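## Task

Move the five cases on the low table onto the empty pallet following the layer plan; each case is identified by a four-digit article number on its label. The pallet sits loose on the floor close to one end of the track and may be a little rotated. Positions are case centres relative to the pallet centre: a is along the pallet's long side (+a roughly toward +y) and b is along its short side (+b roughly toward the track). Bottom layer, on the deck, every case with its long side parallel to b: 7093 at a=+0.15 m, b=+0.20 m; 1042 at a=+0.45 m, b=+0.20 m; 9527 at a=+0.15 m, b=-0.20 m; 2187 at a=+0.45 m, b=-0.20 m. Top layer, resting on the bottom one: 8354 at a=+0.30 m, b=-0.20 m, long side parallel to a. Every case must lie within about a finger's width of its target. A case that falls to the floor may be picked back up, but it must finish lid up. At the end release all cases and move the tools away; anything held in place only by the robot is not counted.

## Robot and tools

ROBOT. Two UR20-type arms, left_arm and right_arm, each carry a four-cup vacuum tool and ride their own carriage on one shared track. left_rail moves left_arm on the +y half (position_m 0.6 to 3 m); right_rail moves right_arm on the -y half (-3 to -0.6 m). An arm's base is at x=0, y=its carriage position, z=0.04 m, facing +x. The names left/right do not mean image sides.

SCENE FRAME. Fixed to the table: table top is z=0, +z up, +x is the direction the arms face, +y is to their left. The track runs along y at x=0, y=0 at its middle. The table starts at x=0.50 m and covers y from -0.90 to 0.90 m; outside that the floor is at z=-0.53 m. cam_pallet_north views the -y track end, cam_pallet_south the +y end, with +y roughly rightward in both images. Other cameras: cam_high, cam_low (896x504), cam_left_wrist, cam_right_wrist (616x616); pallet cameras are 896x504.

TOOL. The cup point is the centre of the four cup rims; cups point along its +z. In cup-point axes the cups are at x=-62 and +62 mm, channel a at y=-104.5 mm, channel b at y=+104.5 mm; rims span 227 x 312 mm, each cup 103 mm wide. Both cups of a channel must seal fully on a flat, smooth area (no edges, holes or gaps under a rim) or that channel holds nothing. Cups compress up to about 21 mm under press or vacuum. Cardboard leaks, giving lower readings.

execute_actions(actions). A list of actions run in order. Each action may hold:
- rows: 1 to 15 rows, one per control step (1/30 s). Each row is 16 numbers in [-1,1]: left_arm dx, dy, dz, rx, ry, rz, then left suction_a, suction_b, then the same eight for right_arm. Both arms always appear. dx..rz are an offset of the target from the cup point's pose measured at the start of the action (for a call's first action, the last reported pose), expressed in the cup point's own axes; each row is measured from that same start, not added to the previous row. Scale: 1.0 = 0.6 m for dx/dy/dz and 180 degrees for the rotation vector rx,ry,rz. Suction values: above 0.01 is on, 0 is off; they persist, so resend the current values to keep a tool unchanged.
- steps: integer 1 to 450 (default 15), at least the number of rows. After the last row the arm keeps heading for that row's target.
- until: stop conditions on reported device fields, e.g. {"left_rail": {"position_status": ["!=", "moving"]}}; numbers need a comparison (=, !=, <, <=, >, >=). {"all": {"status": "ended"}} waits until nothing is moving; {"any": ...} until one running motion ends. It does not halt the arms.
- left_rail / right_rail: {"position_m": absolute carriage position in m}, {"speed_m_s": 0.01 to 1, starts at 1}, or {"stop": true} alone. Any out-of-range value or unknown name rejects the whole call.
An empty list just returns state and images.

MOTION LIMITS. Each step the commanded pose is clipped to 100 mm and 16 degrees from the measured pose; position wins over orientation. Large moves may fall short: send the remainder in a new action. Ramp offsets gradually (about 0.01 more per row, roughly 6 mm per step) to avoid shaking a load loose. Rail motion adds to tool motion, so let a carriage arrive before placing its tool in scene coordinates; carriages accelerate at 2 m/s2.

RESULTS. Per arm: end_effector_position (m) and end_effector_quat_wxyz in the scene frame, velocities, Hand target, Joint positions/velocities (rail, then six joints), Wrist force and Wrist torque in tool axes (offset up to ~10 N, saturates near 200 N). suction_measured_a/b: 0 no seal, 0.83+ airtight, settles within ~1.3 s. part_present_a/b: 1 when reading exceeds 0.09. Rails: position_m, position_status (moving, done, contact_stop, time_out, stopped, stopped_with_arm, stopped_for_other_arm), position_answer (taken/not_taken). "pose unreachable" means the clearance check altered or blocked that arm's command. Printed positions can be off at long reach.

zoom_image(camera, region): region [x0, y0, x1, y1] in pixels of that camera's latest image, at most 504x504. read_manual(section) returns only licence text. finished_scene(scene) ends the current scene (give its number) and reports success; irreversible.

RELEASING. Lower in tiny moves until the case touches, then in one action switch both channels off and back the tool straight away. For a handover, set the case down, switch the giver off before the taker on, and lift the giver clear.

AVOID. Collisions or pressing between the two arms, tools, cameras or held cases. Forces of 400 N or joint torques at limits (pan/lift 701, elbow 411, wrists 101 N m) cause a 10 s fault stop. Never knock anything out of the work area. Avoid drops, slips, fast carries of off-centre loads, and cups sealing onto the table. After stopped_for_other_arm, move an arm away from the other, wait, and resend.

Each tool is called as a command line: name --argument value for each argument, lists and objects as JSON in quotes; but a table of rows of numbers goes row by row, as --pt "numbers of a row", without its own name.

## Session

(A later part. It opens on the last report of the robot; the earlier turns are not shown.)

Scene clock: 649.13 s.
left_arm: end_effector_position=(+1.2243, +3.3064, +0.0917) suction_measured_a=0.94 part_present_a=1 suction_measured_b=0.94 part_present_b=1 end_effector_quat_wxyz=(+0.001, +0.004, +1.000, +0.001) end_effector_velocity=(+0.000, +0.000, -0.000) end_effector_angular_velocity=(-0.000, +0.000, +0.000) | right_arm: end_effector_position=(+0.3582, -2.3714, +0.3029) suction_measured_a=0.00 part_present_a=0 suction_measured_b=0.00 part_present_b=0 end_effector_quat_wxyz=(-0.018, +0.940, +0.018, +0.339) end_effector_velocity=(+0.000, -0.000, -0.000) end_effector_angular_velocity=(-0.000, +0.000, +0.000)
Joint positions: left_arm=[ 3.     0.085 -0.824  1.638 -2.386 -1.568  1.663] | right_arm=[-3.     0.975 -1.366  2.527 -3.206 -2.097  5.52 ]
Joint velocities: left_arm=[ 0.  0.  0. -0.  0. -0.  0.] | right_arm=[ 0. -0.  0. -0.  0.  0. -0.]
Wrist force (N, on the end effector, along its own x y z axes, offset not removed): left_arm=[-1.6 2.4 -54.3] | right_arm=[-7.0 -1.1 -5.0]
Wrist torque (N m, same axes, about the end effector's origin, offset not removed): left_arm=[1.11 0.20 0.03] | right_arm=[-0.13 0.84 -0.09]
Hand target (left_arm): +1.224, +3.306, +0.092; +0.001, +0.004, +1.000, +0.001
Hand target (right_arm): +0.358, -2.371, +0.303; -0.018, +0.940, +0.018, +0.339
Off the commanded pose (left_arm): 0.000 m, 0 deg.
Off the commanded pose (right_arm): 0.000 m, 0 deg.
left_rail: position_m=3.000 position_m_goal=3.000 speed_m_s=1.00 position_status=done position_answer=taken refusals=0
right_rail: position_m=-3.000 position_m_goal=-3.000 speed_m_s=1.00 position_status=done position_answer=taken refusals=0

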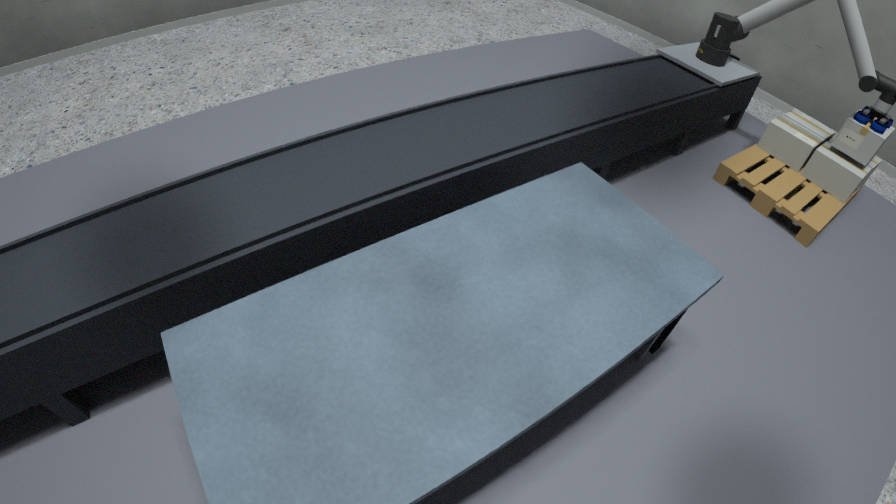

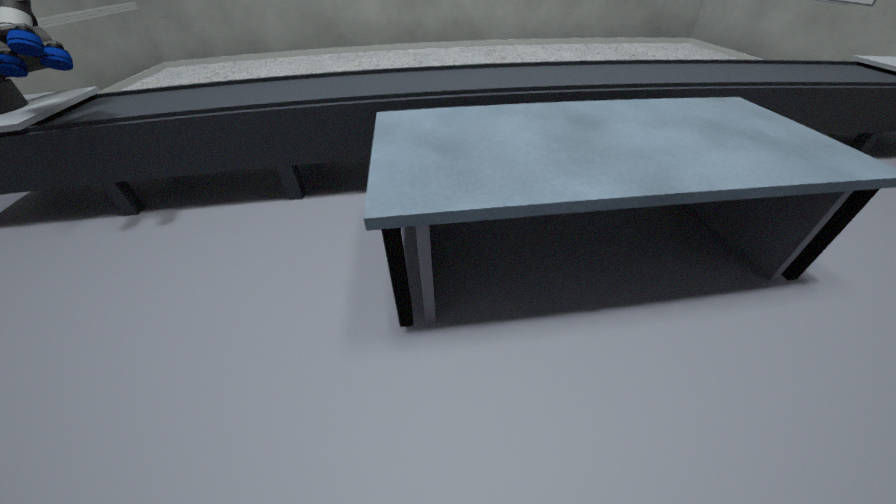

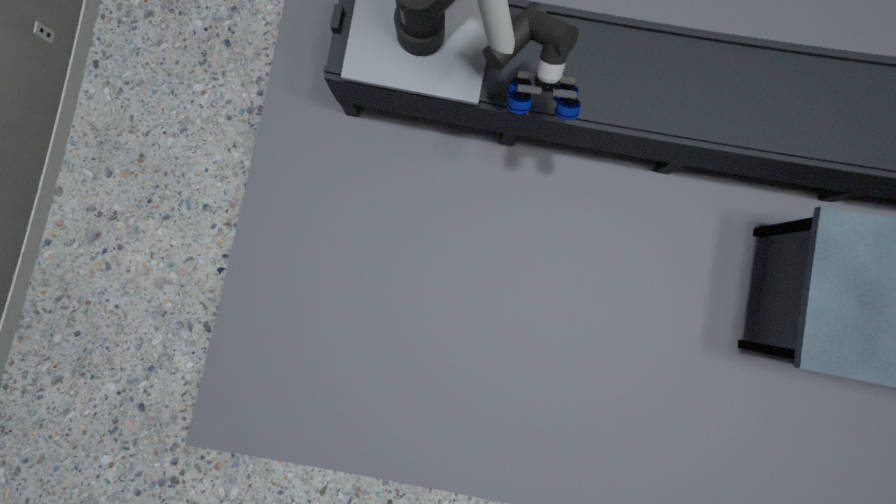

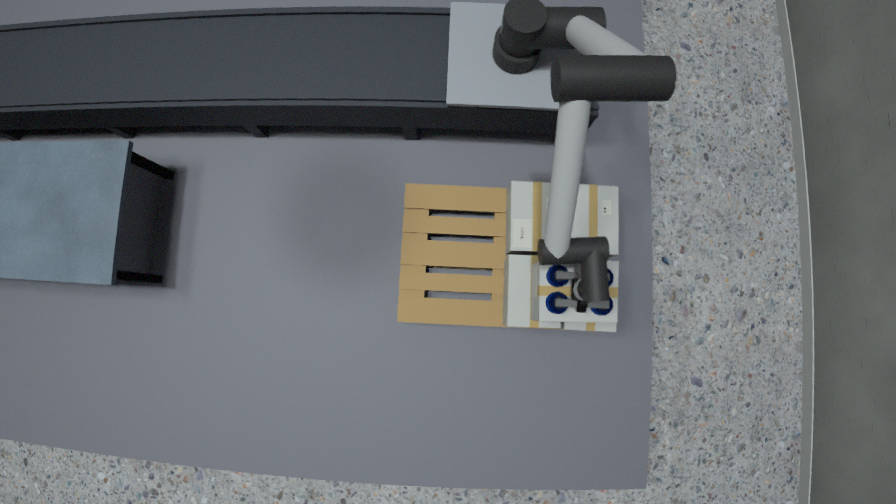

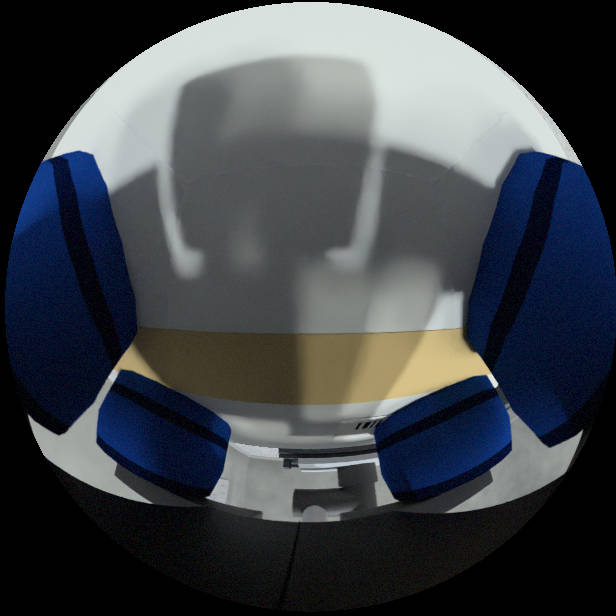

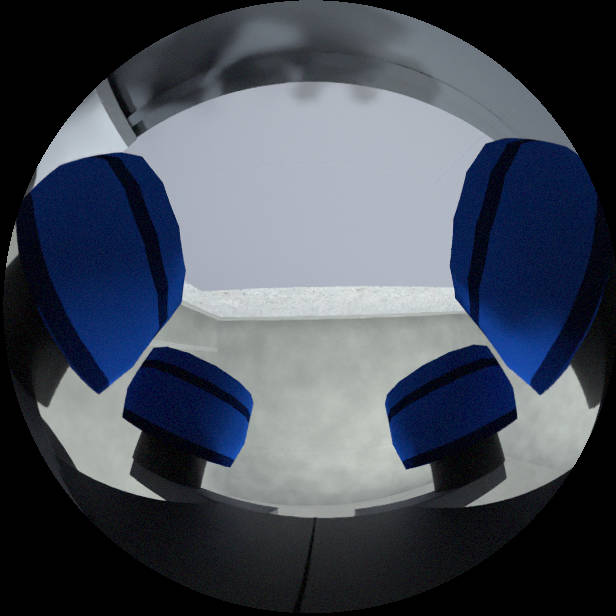

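execute_actions --actions '[{"rows":[ [0.001,-0.003,0.003,0,0,0,1,1,0,0,0,0,0,0,0,0], [0.002,-0.007,0.007,0,0,0,1,1,0,0,0,0,0,0,0,0], [0.004,-0.012,0.013,0,0,0,1,1,0,0,0,0,0,0,0,0], [0.006,-0.017,0.020,0,0,0,1,1,0,0,0,0,0,0,0,0], [0.008,-0.022,0.028,0,0,0,1,1,0,0,0,0,0,0,0,0], [0.009,-0.025,0.035,0,0,0,1,1,0,0,0,0,0,0,0,0], [0.010,-0.027,0.041,0,0,0,1,1,0,0,0,0,0,0,0,0], [0.010,-0.028,0.046,0,0,0,1,1,0,0,0,0,0,0,0,0] ],"steps":9}]'

execute_actions --actions '[]'

zoom_image --camera "cam_pallet_south" --region '[480, 165, 640, 345]'

zoom_image --camera "cam_pallet_south" --region '[495, 250, 565, 340]'

Scene clock: 679.53 s.
left_arm: end_effector_position=(+1.2204, +3.2960, +0.0771) suction_measured_a=0.94 part_present_a=1 suction_measured_b=0.94 part_present_b=1 end_effector_quat_wxyz=(+0.001, +0.004, +1.000, +0.001) end_effector_velocity=(-0.020, -0.049, -0.097) end_effector_angular_velocity=(-0.001, +0.004, -0.001) | right_arm: end_effector_position=(+0.3582, -2.3714, +0.3029) suction_measured_a=0.00 part_present_a=0 suction_measured_b=0.00 part_present_b=0 end_effector_quat_wxyz=(-0.018, +0.940, +0.018, +0.339) end_effector_velocity=(-0.000, -0.000, +0.000) end_effector_angular_velocity=(+0.000, -0.000, -0.000)
Joint positions: left_arm=[ 3.     0.077 -0.817  1.651 -2.406 -1.568  1.655] | right_arm=[-3.     0.975 -1.366  2.527 -3.206 -2.097  5.52 ]
Joint velocities: left_arm=[ 0.    -0.038  0.059  0.066 -0.122 -0.    -0.038] | right_arm=[ 0.  0. -0.  0. -0. -0.  0.]
Wrist force (N, on the end effector, along its own x y z axes, offset not removed): left_arm=[0.2 -3.8 -56.4] | right_arm=[-4.3 0.0 2.9]
Wrist torque (N m, same axes, about the end effector's origin, offset not removed): left_arm=[0.48 0.09 -0.12] | right_arm=[0.08 0.44 -0.05]
Hand target (left_arm): +1.218, +3.290, +0.064; +0.001, +0.004, +1.000, +0.001
Hand target (right_arm): +0.358, -2.371, +0.303; -0.018, +0.940, +0.018, +0.339
Off the commanded pose (left_arm): 0.015 m, 0 deg.
Off the commanded pose (right_arm): 0.000 m, 0 deg.
left_rail: position_m=3.000 position_m_goal=3.000 speed_m_s=1.00 position_status=done position_answer=taken refusals=0
right_rail: position_m=-3.000 position_m_goal=-3.000 speed_m_s=1.00 position_status=done position_answer=taken refusals=0

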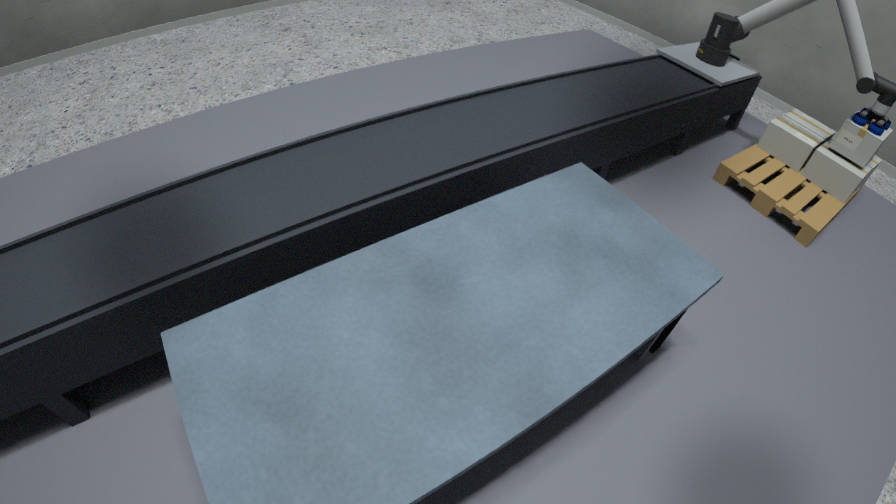

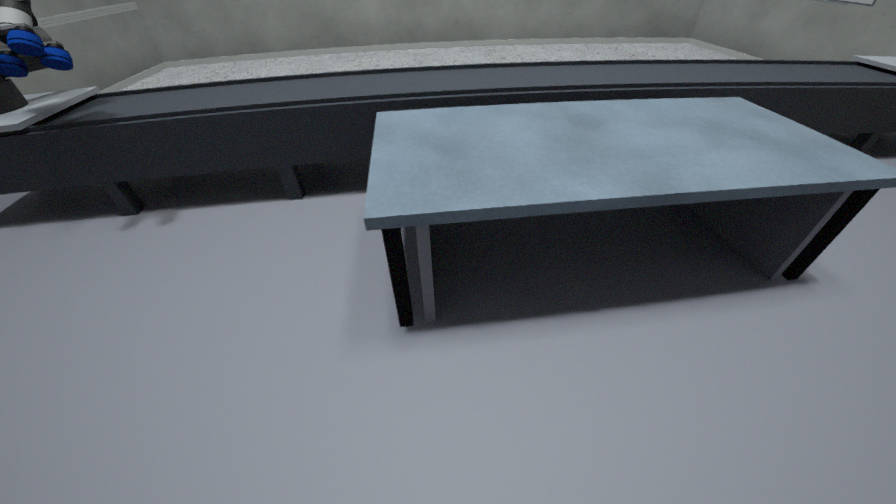

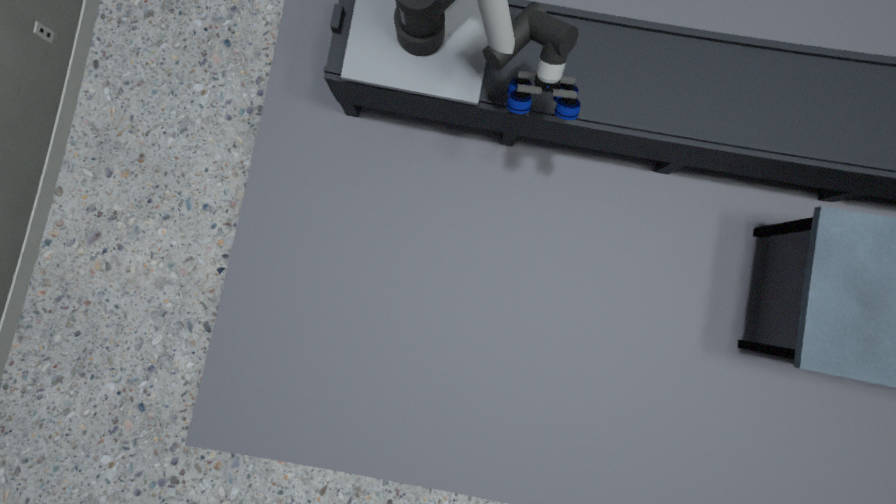

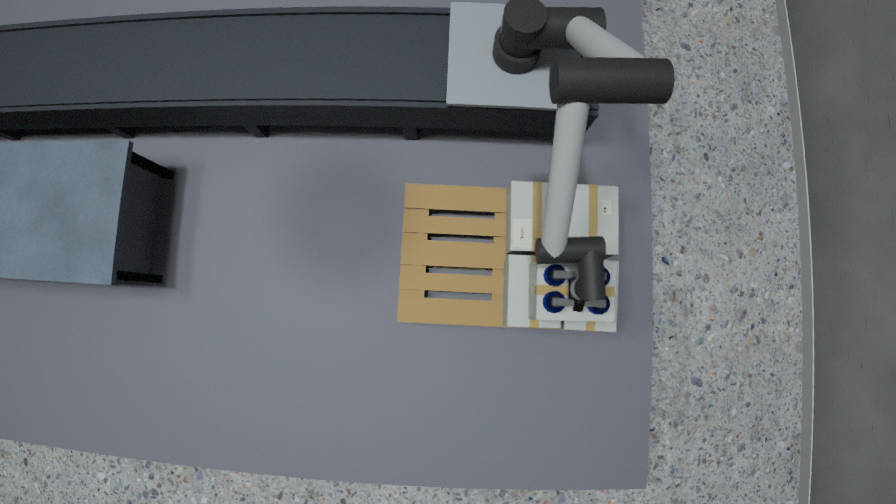

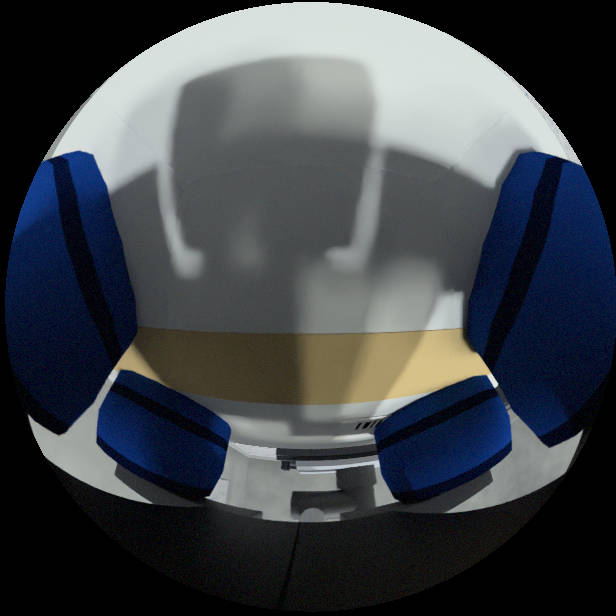

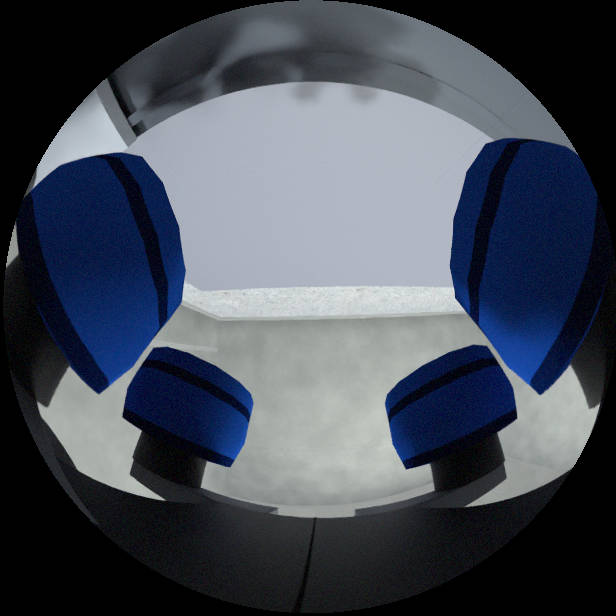

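Scene clock: 679.53 s.
left_arm: end_effector_position=(+1.2204, +3.2960, +0.0771) suction_measured_a=0.94 part_present_a=1 suction_measured_b=0.94 part_present_b=1 end_effector_quat_wxyz=(+0.001, +0.004, +1.000, +0.001) end_effector_velocity=(-0.020, -0.049, -0.097) end_effector_angular_velocity=(-0.001, +0.004, -0.001) | right_arm: end_effector_position=(+0.3582, -2.3714, +0.3029) suction_measured_a=0.00 part_present_a=0 suction_measured_b=0.00 part_present_b=0 end_effector_quat_wxyz=(-0.018, +0.940, +0.018, +0.339) end_effector_velocity=(-0.000, -0.000, +0.000) end_effector_angular_velocity=(+0.000, -0.000, -0.000)
Joint positions: left_arm=[ 3.     0.077 -0.817  1.651 -2.406 -1.568  1.655] | right_arm=[-3.     0.975 -1.366  2.527 -3.206 -2.097  5.52 ]
Joint velocities: left_arm=[ 0.    -0.038  0.059  0.066 -0.122 -0.    -0.038] | right_arm=[ 0.  0. -0.  0. -0. -0.  0.]
Wrist force (N, on the end effector, along its own x y z axes, offset not removed): left_arm=[0.2 -3.8 -56.4] | right_arm=[-4.3 0.0 2.9]
Wrist torque (N m, same axes, about the end effector's origin, offset not removed): left_arm=[0.48 0.09 -0.12] | right_arm=[0.08 0.44 -0.05]
Hand target (left_arm): +1.218, +3.290, +0.064; +0.001, +0.004, +1.000, +0.001
Hand target (right_arm): +0.358, -2.371, +0.303; -0.018, +0.940, +0.018, +0.339
Off the commanded pose (left_arm): 0.015 m, 0 deg.
Off the commanded pose (right_arm): 0.000 m, 0 deg.
left_rail: position_m=3.000 position_m_goal=3.000 speed_m_s=1.00 position_status=done position_answer=taken refusals=0
right_rail: position_m=-3.000 position_m_goal=-3.000 speed_m_s=1.00 position_status=done position_answer=taken refusals=0

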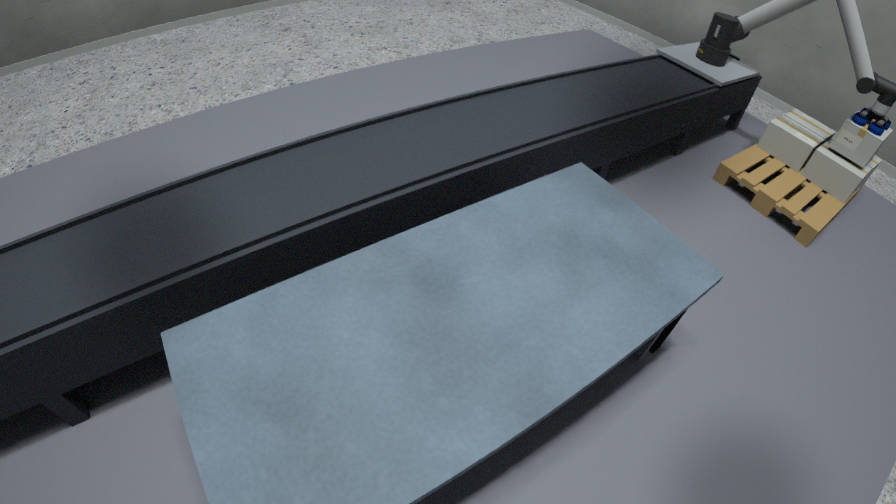

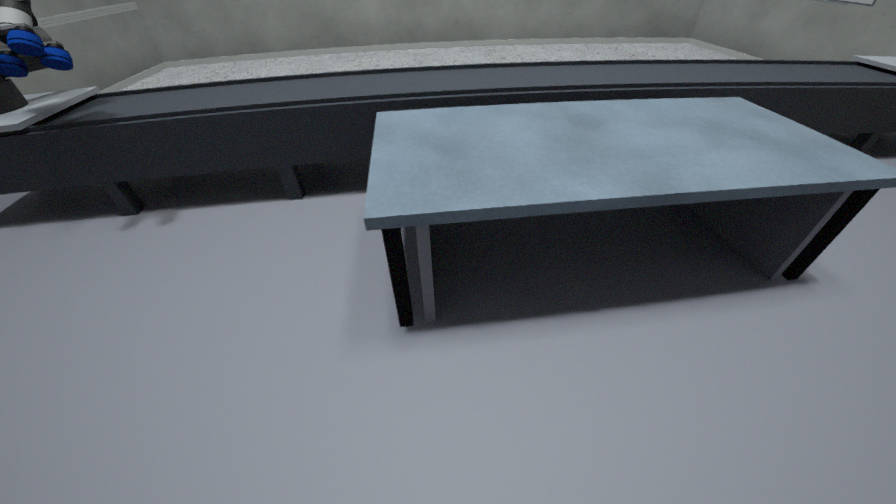

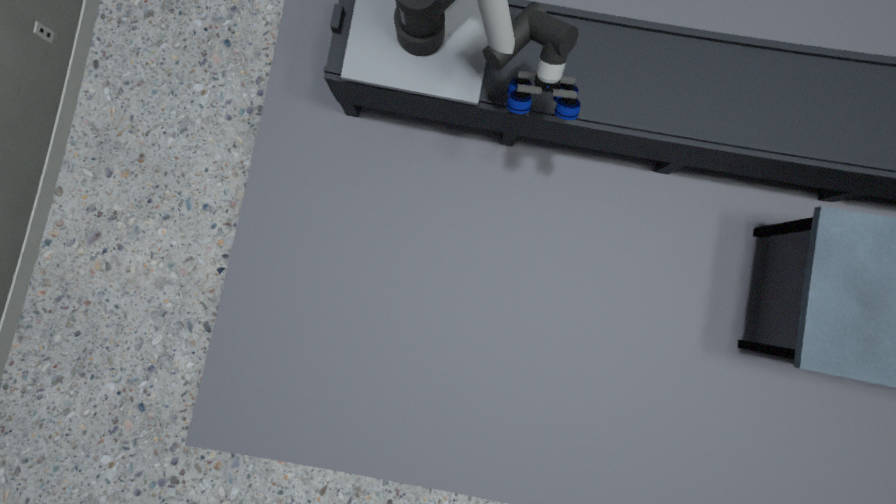

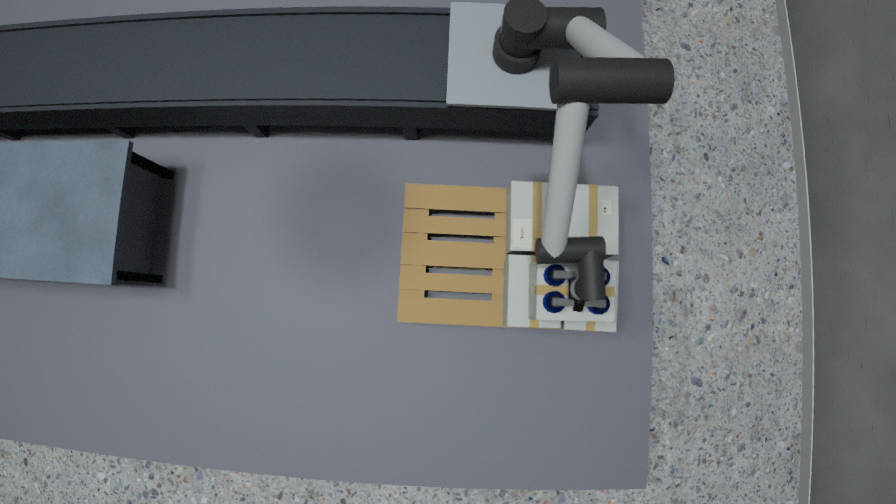

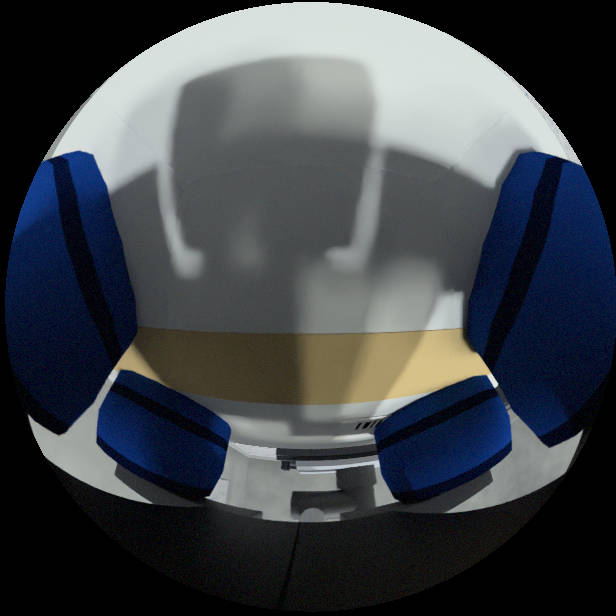

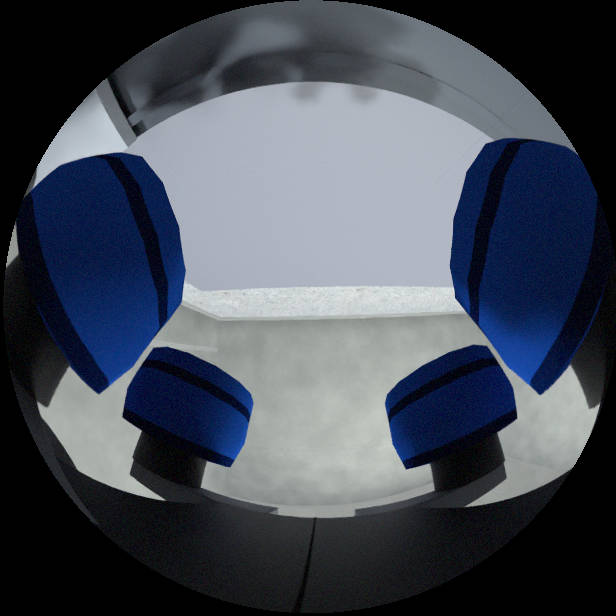

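Region (480, 165, 640, 345) of cam_pallet_south's 896x504 image, scaled by 2.800, with more detail than that image has.

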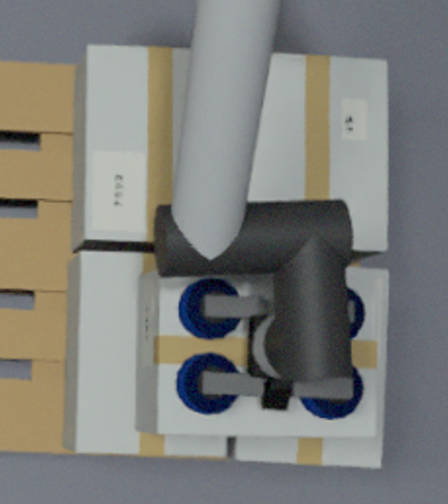

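Region (495, 250, 565, 340) of cam_pallet_south's 896x504 image, scaled by 5.600, with more detail than that image has.

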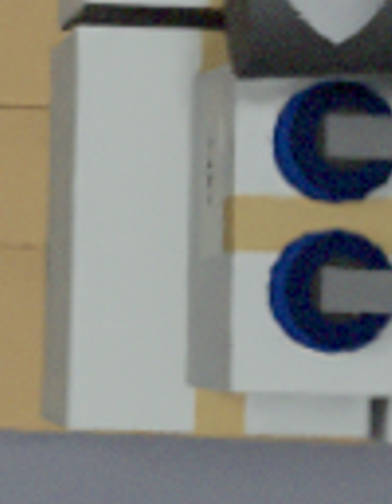

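execute_actions --actions '[]'

zoom_image --camera "cam_pallet_south" --region '[480, 165, 640, 345]'

zoom_image --camera "cam_pallet_south" --region '[495, 250, 565, 340]'

Scene clock: 681.40 s.
left_arm: end_effector_position=(+1.2180, +3.2898, +0.0642) suction_measured_a=0.94 part_present_a=1 suction_measured_b=0.94 part_present_b=1 end_effector_quat_wxyz=(+0.001, +0.004, +1.000, +0.001) end_effector_velocity=(-0.000, +0.000, -0.000) end_effector_angular_velocity=(+0.000, +0.000, -0.000) | right_arm: end_effector_position=(+0.3582, -2.3714, +0.3029) suction_measured_a=0.00 part_present_a=0 suction_measured_b=0.00 part_present_b=0 end_effector_quat_wxyz=(-0.018, +0.940, +0.018, +0.339) end_effector_velocity=(+0.000, -0.000, +0.000) end_effector_angular_velocity=(+0.000, -0.000, -0.000)
Joint positions: left_arm=[ 3.     0.072 -0.809  1.659 -2.423 -1.568  1.65 ] | right_arm=[-3.     0.975 -1.366  2.527 -3.206 -2.097  5.52 ]
Joint velocities: left_arm=[ 0.  0.  0.  0. -0.  0.  0.] | right_arm=[ 0.  0. -0.  0.  0. -0.  0.]
Wrist force (N, on the end effector, along its own x y z axes, offset not removed): left_arm=[0.2 -1.0 -63.7] | right_arm=[-1.4 -0.3 -0.2]
Wrist torque (N m, same axes, about the end effector's origin, offset not removed): left_arm=[0.80 0.01 -0.24] | right_arm=[0.03 0.19 -0.12]
Hand target (left_arm): +1.218, +3.290, +0.064; +0.001, +0.004, +1.000, +0.001
Hand target (right_arm): +0.358, -2.371, +0.303; -0.018, +0.940, +0.018, +0.339
Off the commanded pose (left_arm): 0.000 m, 0 deg.
Off the commanded pose (right_arm): 0.000 m, 0 deg.
left_rail: position_m=3.000 position_m_goal=3.000 speed_m_s=1.00 position_status=done position_answer=taken refusals=0
right_rail: position_m=-3.000 position_m_goal=-3.000 speed_m_s=1.00 position_status=done position_answer=taken refusals=0

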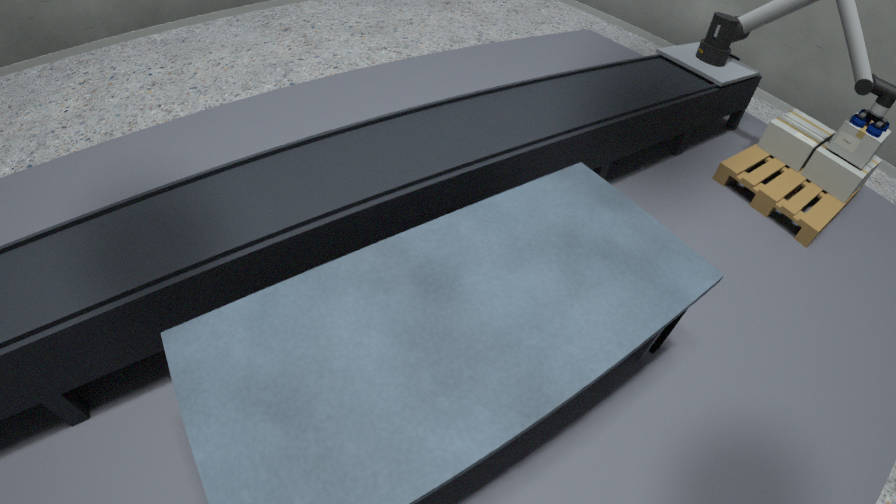

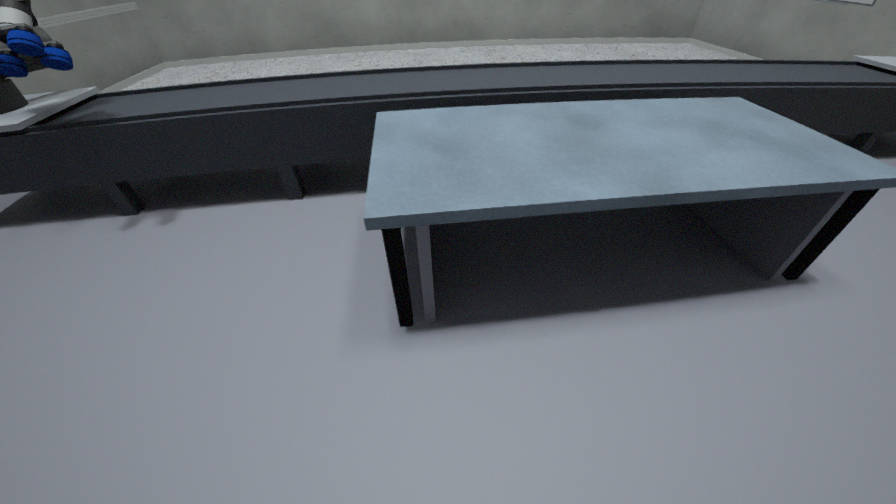

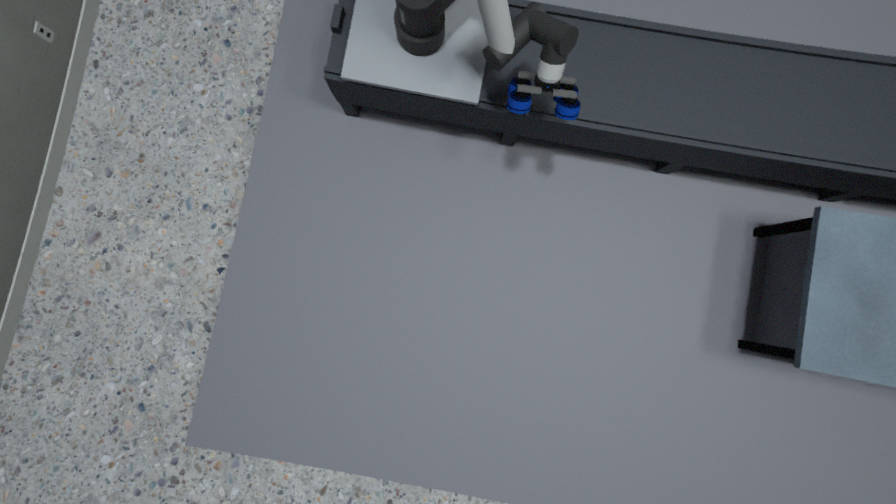

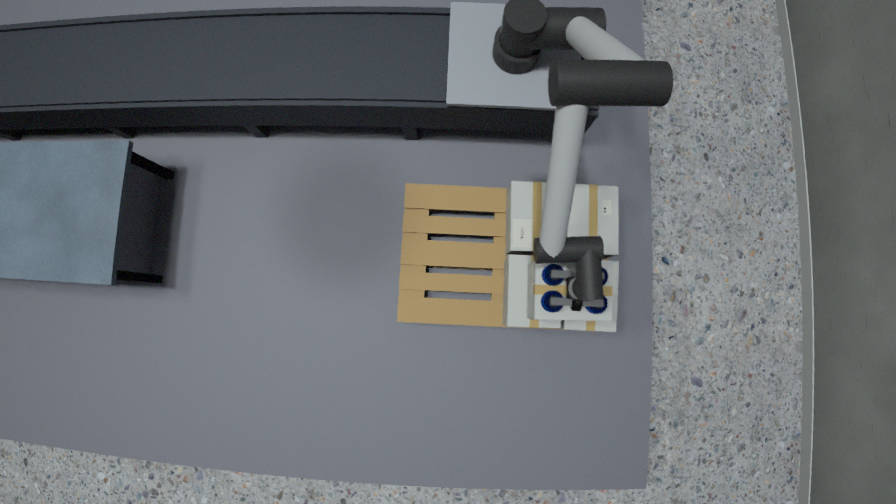

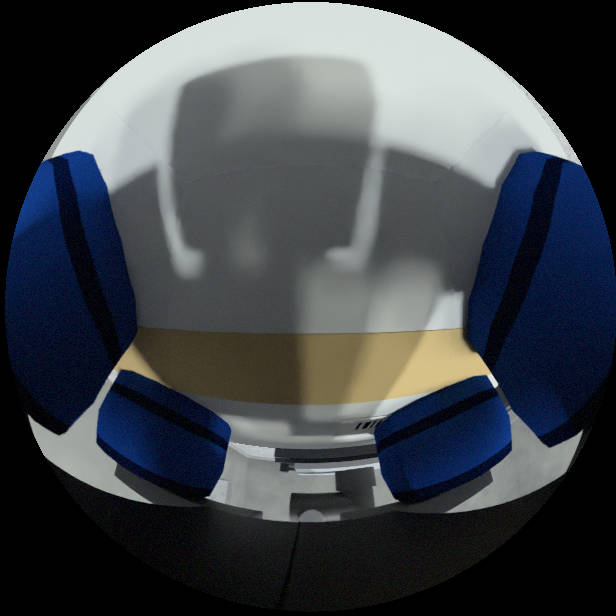

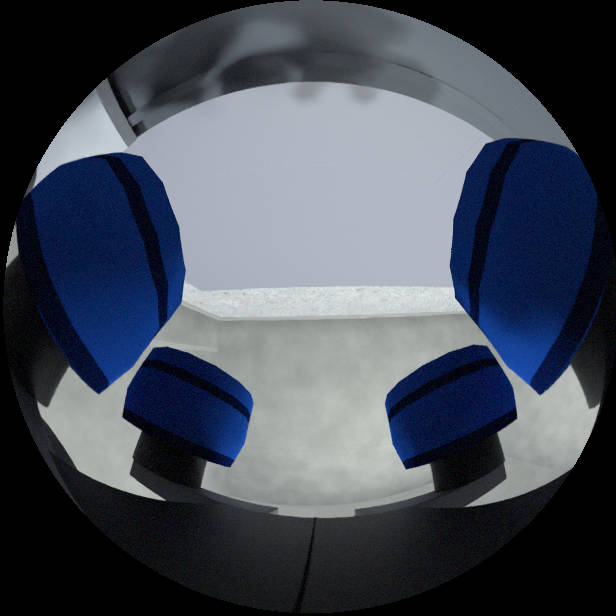

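Region (480, 165, 640, 345) of cam_pallet_south's 896x504 image, scaled by 2.800, with more detail than that image has.

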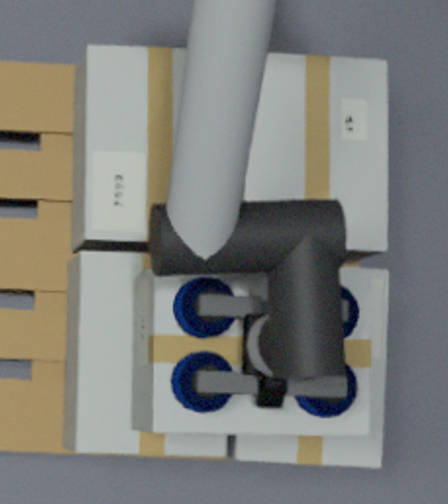

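Region (495, 250, 565, 340) of cam_pallet_south's 896x504 image, scaled by 5.600, with more detail than that image has.

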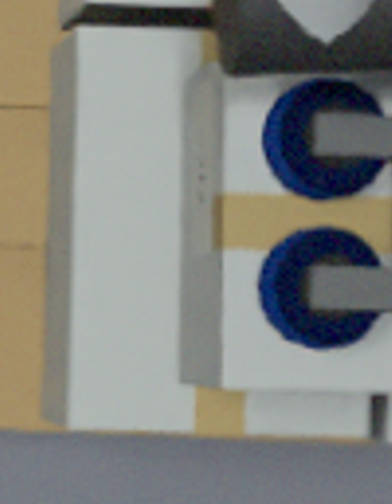

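zoom_image --camera "cam_pallet_south" --region '[500, 295, 630, 340]'

Region (500, 295, 630, 340) of cam_pallet_south's 896x504 image, scaled by 3.877, with more detail than that image has; it fills the top 174 rows of this view, and the rest is white.

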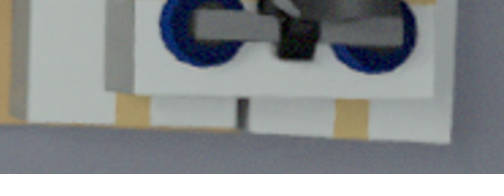

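zoom_image --camera "cam_pallet_south" --region '[500, 255, 545, 335]'

Region (500, 255, 545, 335) of cam_pallet_south's 896x504 image, scaled by 6.300, with more detail than that image has; it fills the left 284 columns of this view, and the rest is white.

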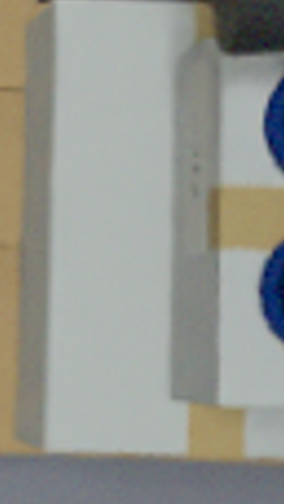

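zoom_image --camera "cam_pallet_south" --region '[525, 300, 625, 340]'

Region (525, 300, 625, 340) of cam_pallet_south's 896x504 image, scaled by 5.040, with more detail than that image has; it fills the top 202 rows of this view, and the rest is white.

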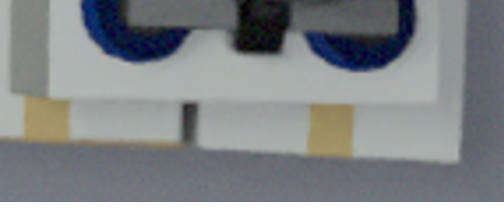

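zoom_image --camera "cam_pallet_south" --region '[520, 245, 630, 340]'

Region (520, 245, 630, 340) of cam_pallet_south's 896x504 image, scaled by 4.582, with more detail than that image has; it fills the top 435 rows of this view, and the rest is white.

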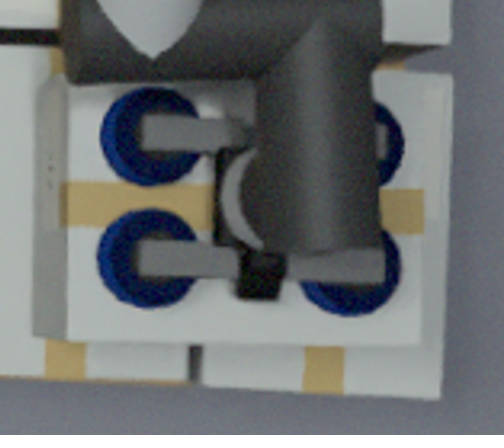

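execute_actions --actions '[{"rows":[ [0,0,0,0,0,0.002,1,1,0,0,0,0,0,0,0,0], [0,0,0,0,0,0.004,1,1,0,0,0,0,0,0,0,0], [0,0,0,0,0,0.006,1,1,0,0,0,0,0,0,0,0], [0,0,0,0,0,0.008,1,1,0,0,0,0,0,0,0,0] ],"steps":4}]'

Scene clock: 713.20 s.
left_arm: end_effector_position=(+1.2180, +3.2898, +0.0642) suction_measured_a=0.94 part_present_a=1 suction_measured_b=0.94 part_present_b=1 end_effector_quat_wxyz=(+0.001, +0.006, +1.000, +0.001) end_effector_velocity=(+0.000, -0.000, +0.000) end_effector_angular_velocity=(+0.000, +0.000, -0.094) | right_arm: end_effector_position=(+0.3582, -2.3714, +0.3029) suction_measured_a=0.00 part_present_a=0 suction_measured_b=0.00 part_present_b=0 end_effector_quat_wxyz=(-0.018, +0.940, +0.018, +0.339) end_effector_velocity=(+0.000, +0.000, -0.000) end_effector_angular_velocity=(+0.000, +0.000, -0.000)
Joint positions: left_arm=[ 3.     0.072 -0.809  1.659 -2.423 -1.568  1.655] | right_arm=[-3.     0.975 -1.366  2.527 -3.206 -2.097  5.52 ]
Joint velocities: left_arm=[ 0.    -0.     0.     0.    -0.     0.     0.094] | right_arm=[ 0. -0.  0. -0.  0.  0.  0.]
Wrist force (N, on the end effector, along its own x y z axes, offset not removed): left_arm=[0.4 -0.1 -59.8] | right_arm=[-1.8 -5.8 -2.7]
Wrist torque (N m, same axes, about the end effector's origin, offset not removed): left_arm=[0.92 -0.08 -0.15] | right_arm=[-0.74 0.15 -0.05]
Hand target (left_arm): +1.218, +3.290, +0.064; +0.001, +0.016, +1.000, +0.001
Hand target (right_arm): +0.358, -2.371, +0.303; -0.018, +0.940, +0.018, +0.339
Off the commanded pose (left_arm): 0.000 m, 1 deg.
Off the commanded pose (right_arm): 0.000 m, 0 deg.
left_rail: position_m=3.000 position_m_goal=3.000 speed_m_s=1.00 position_status=done position_answer=taken refusals=0
right_rail: position_m=-3.000 position_m_goal=-3.000 speed_m_s=1.00 position_status=done position_answer=taken refusals=0

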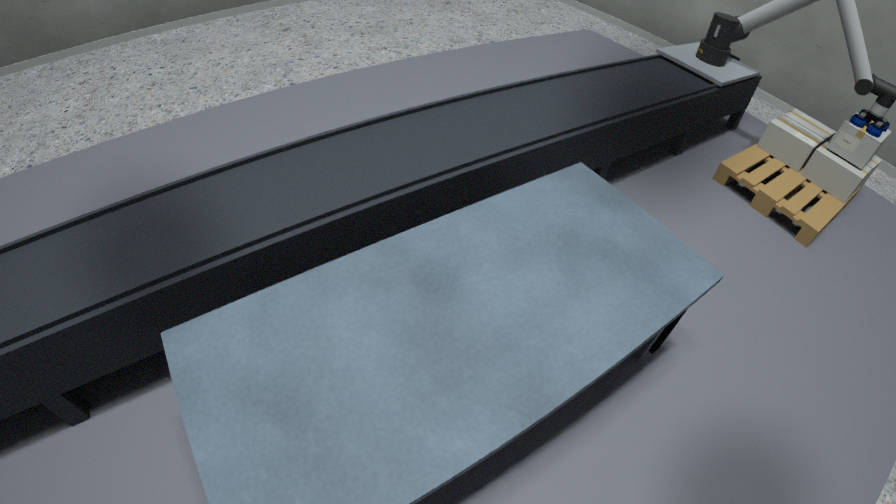

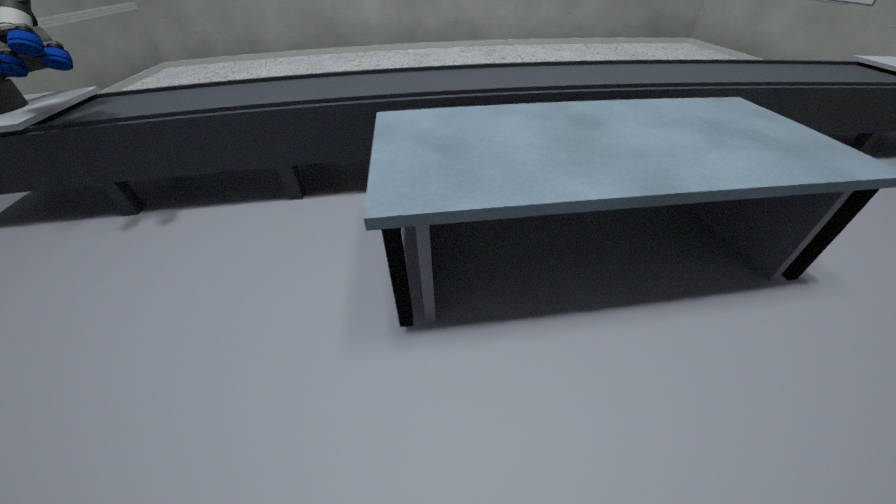

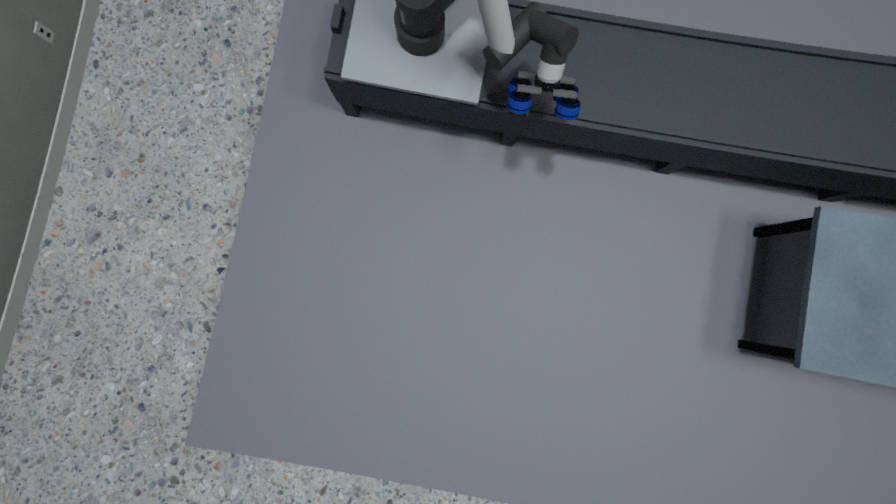

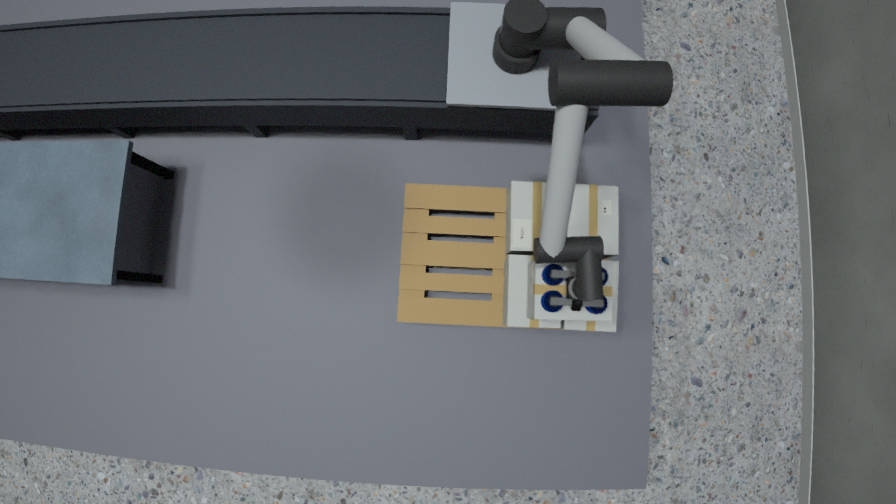

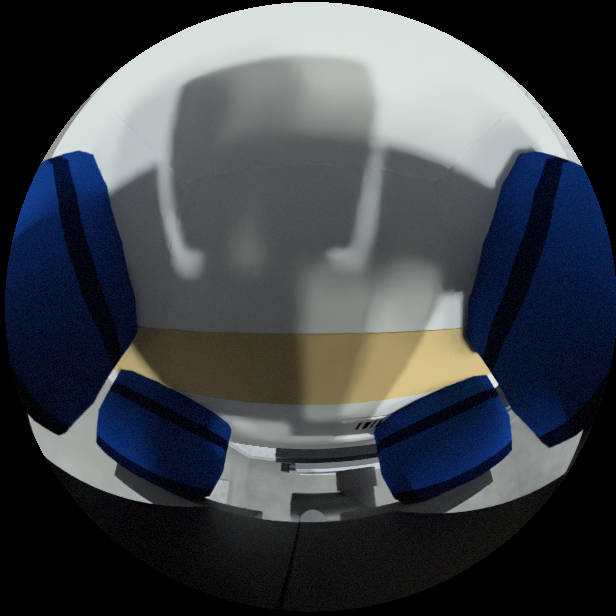

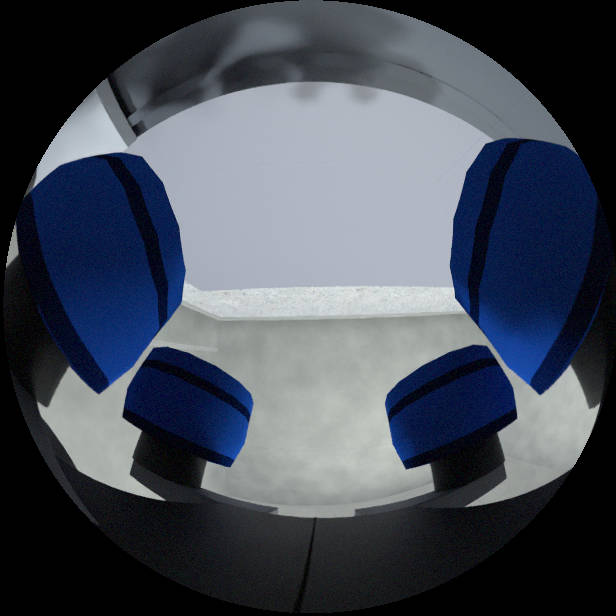

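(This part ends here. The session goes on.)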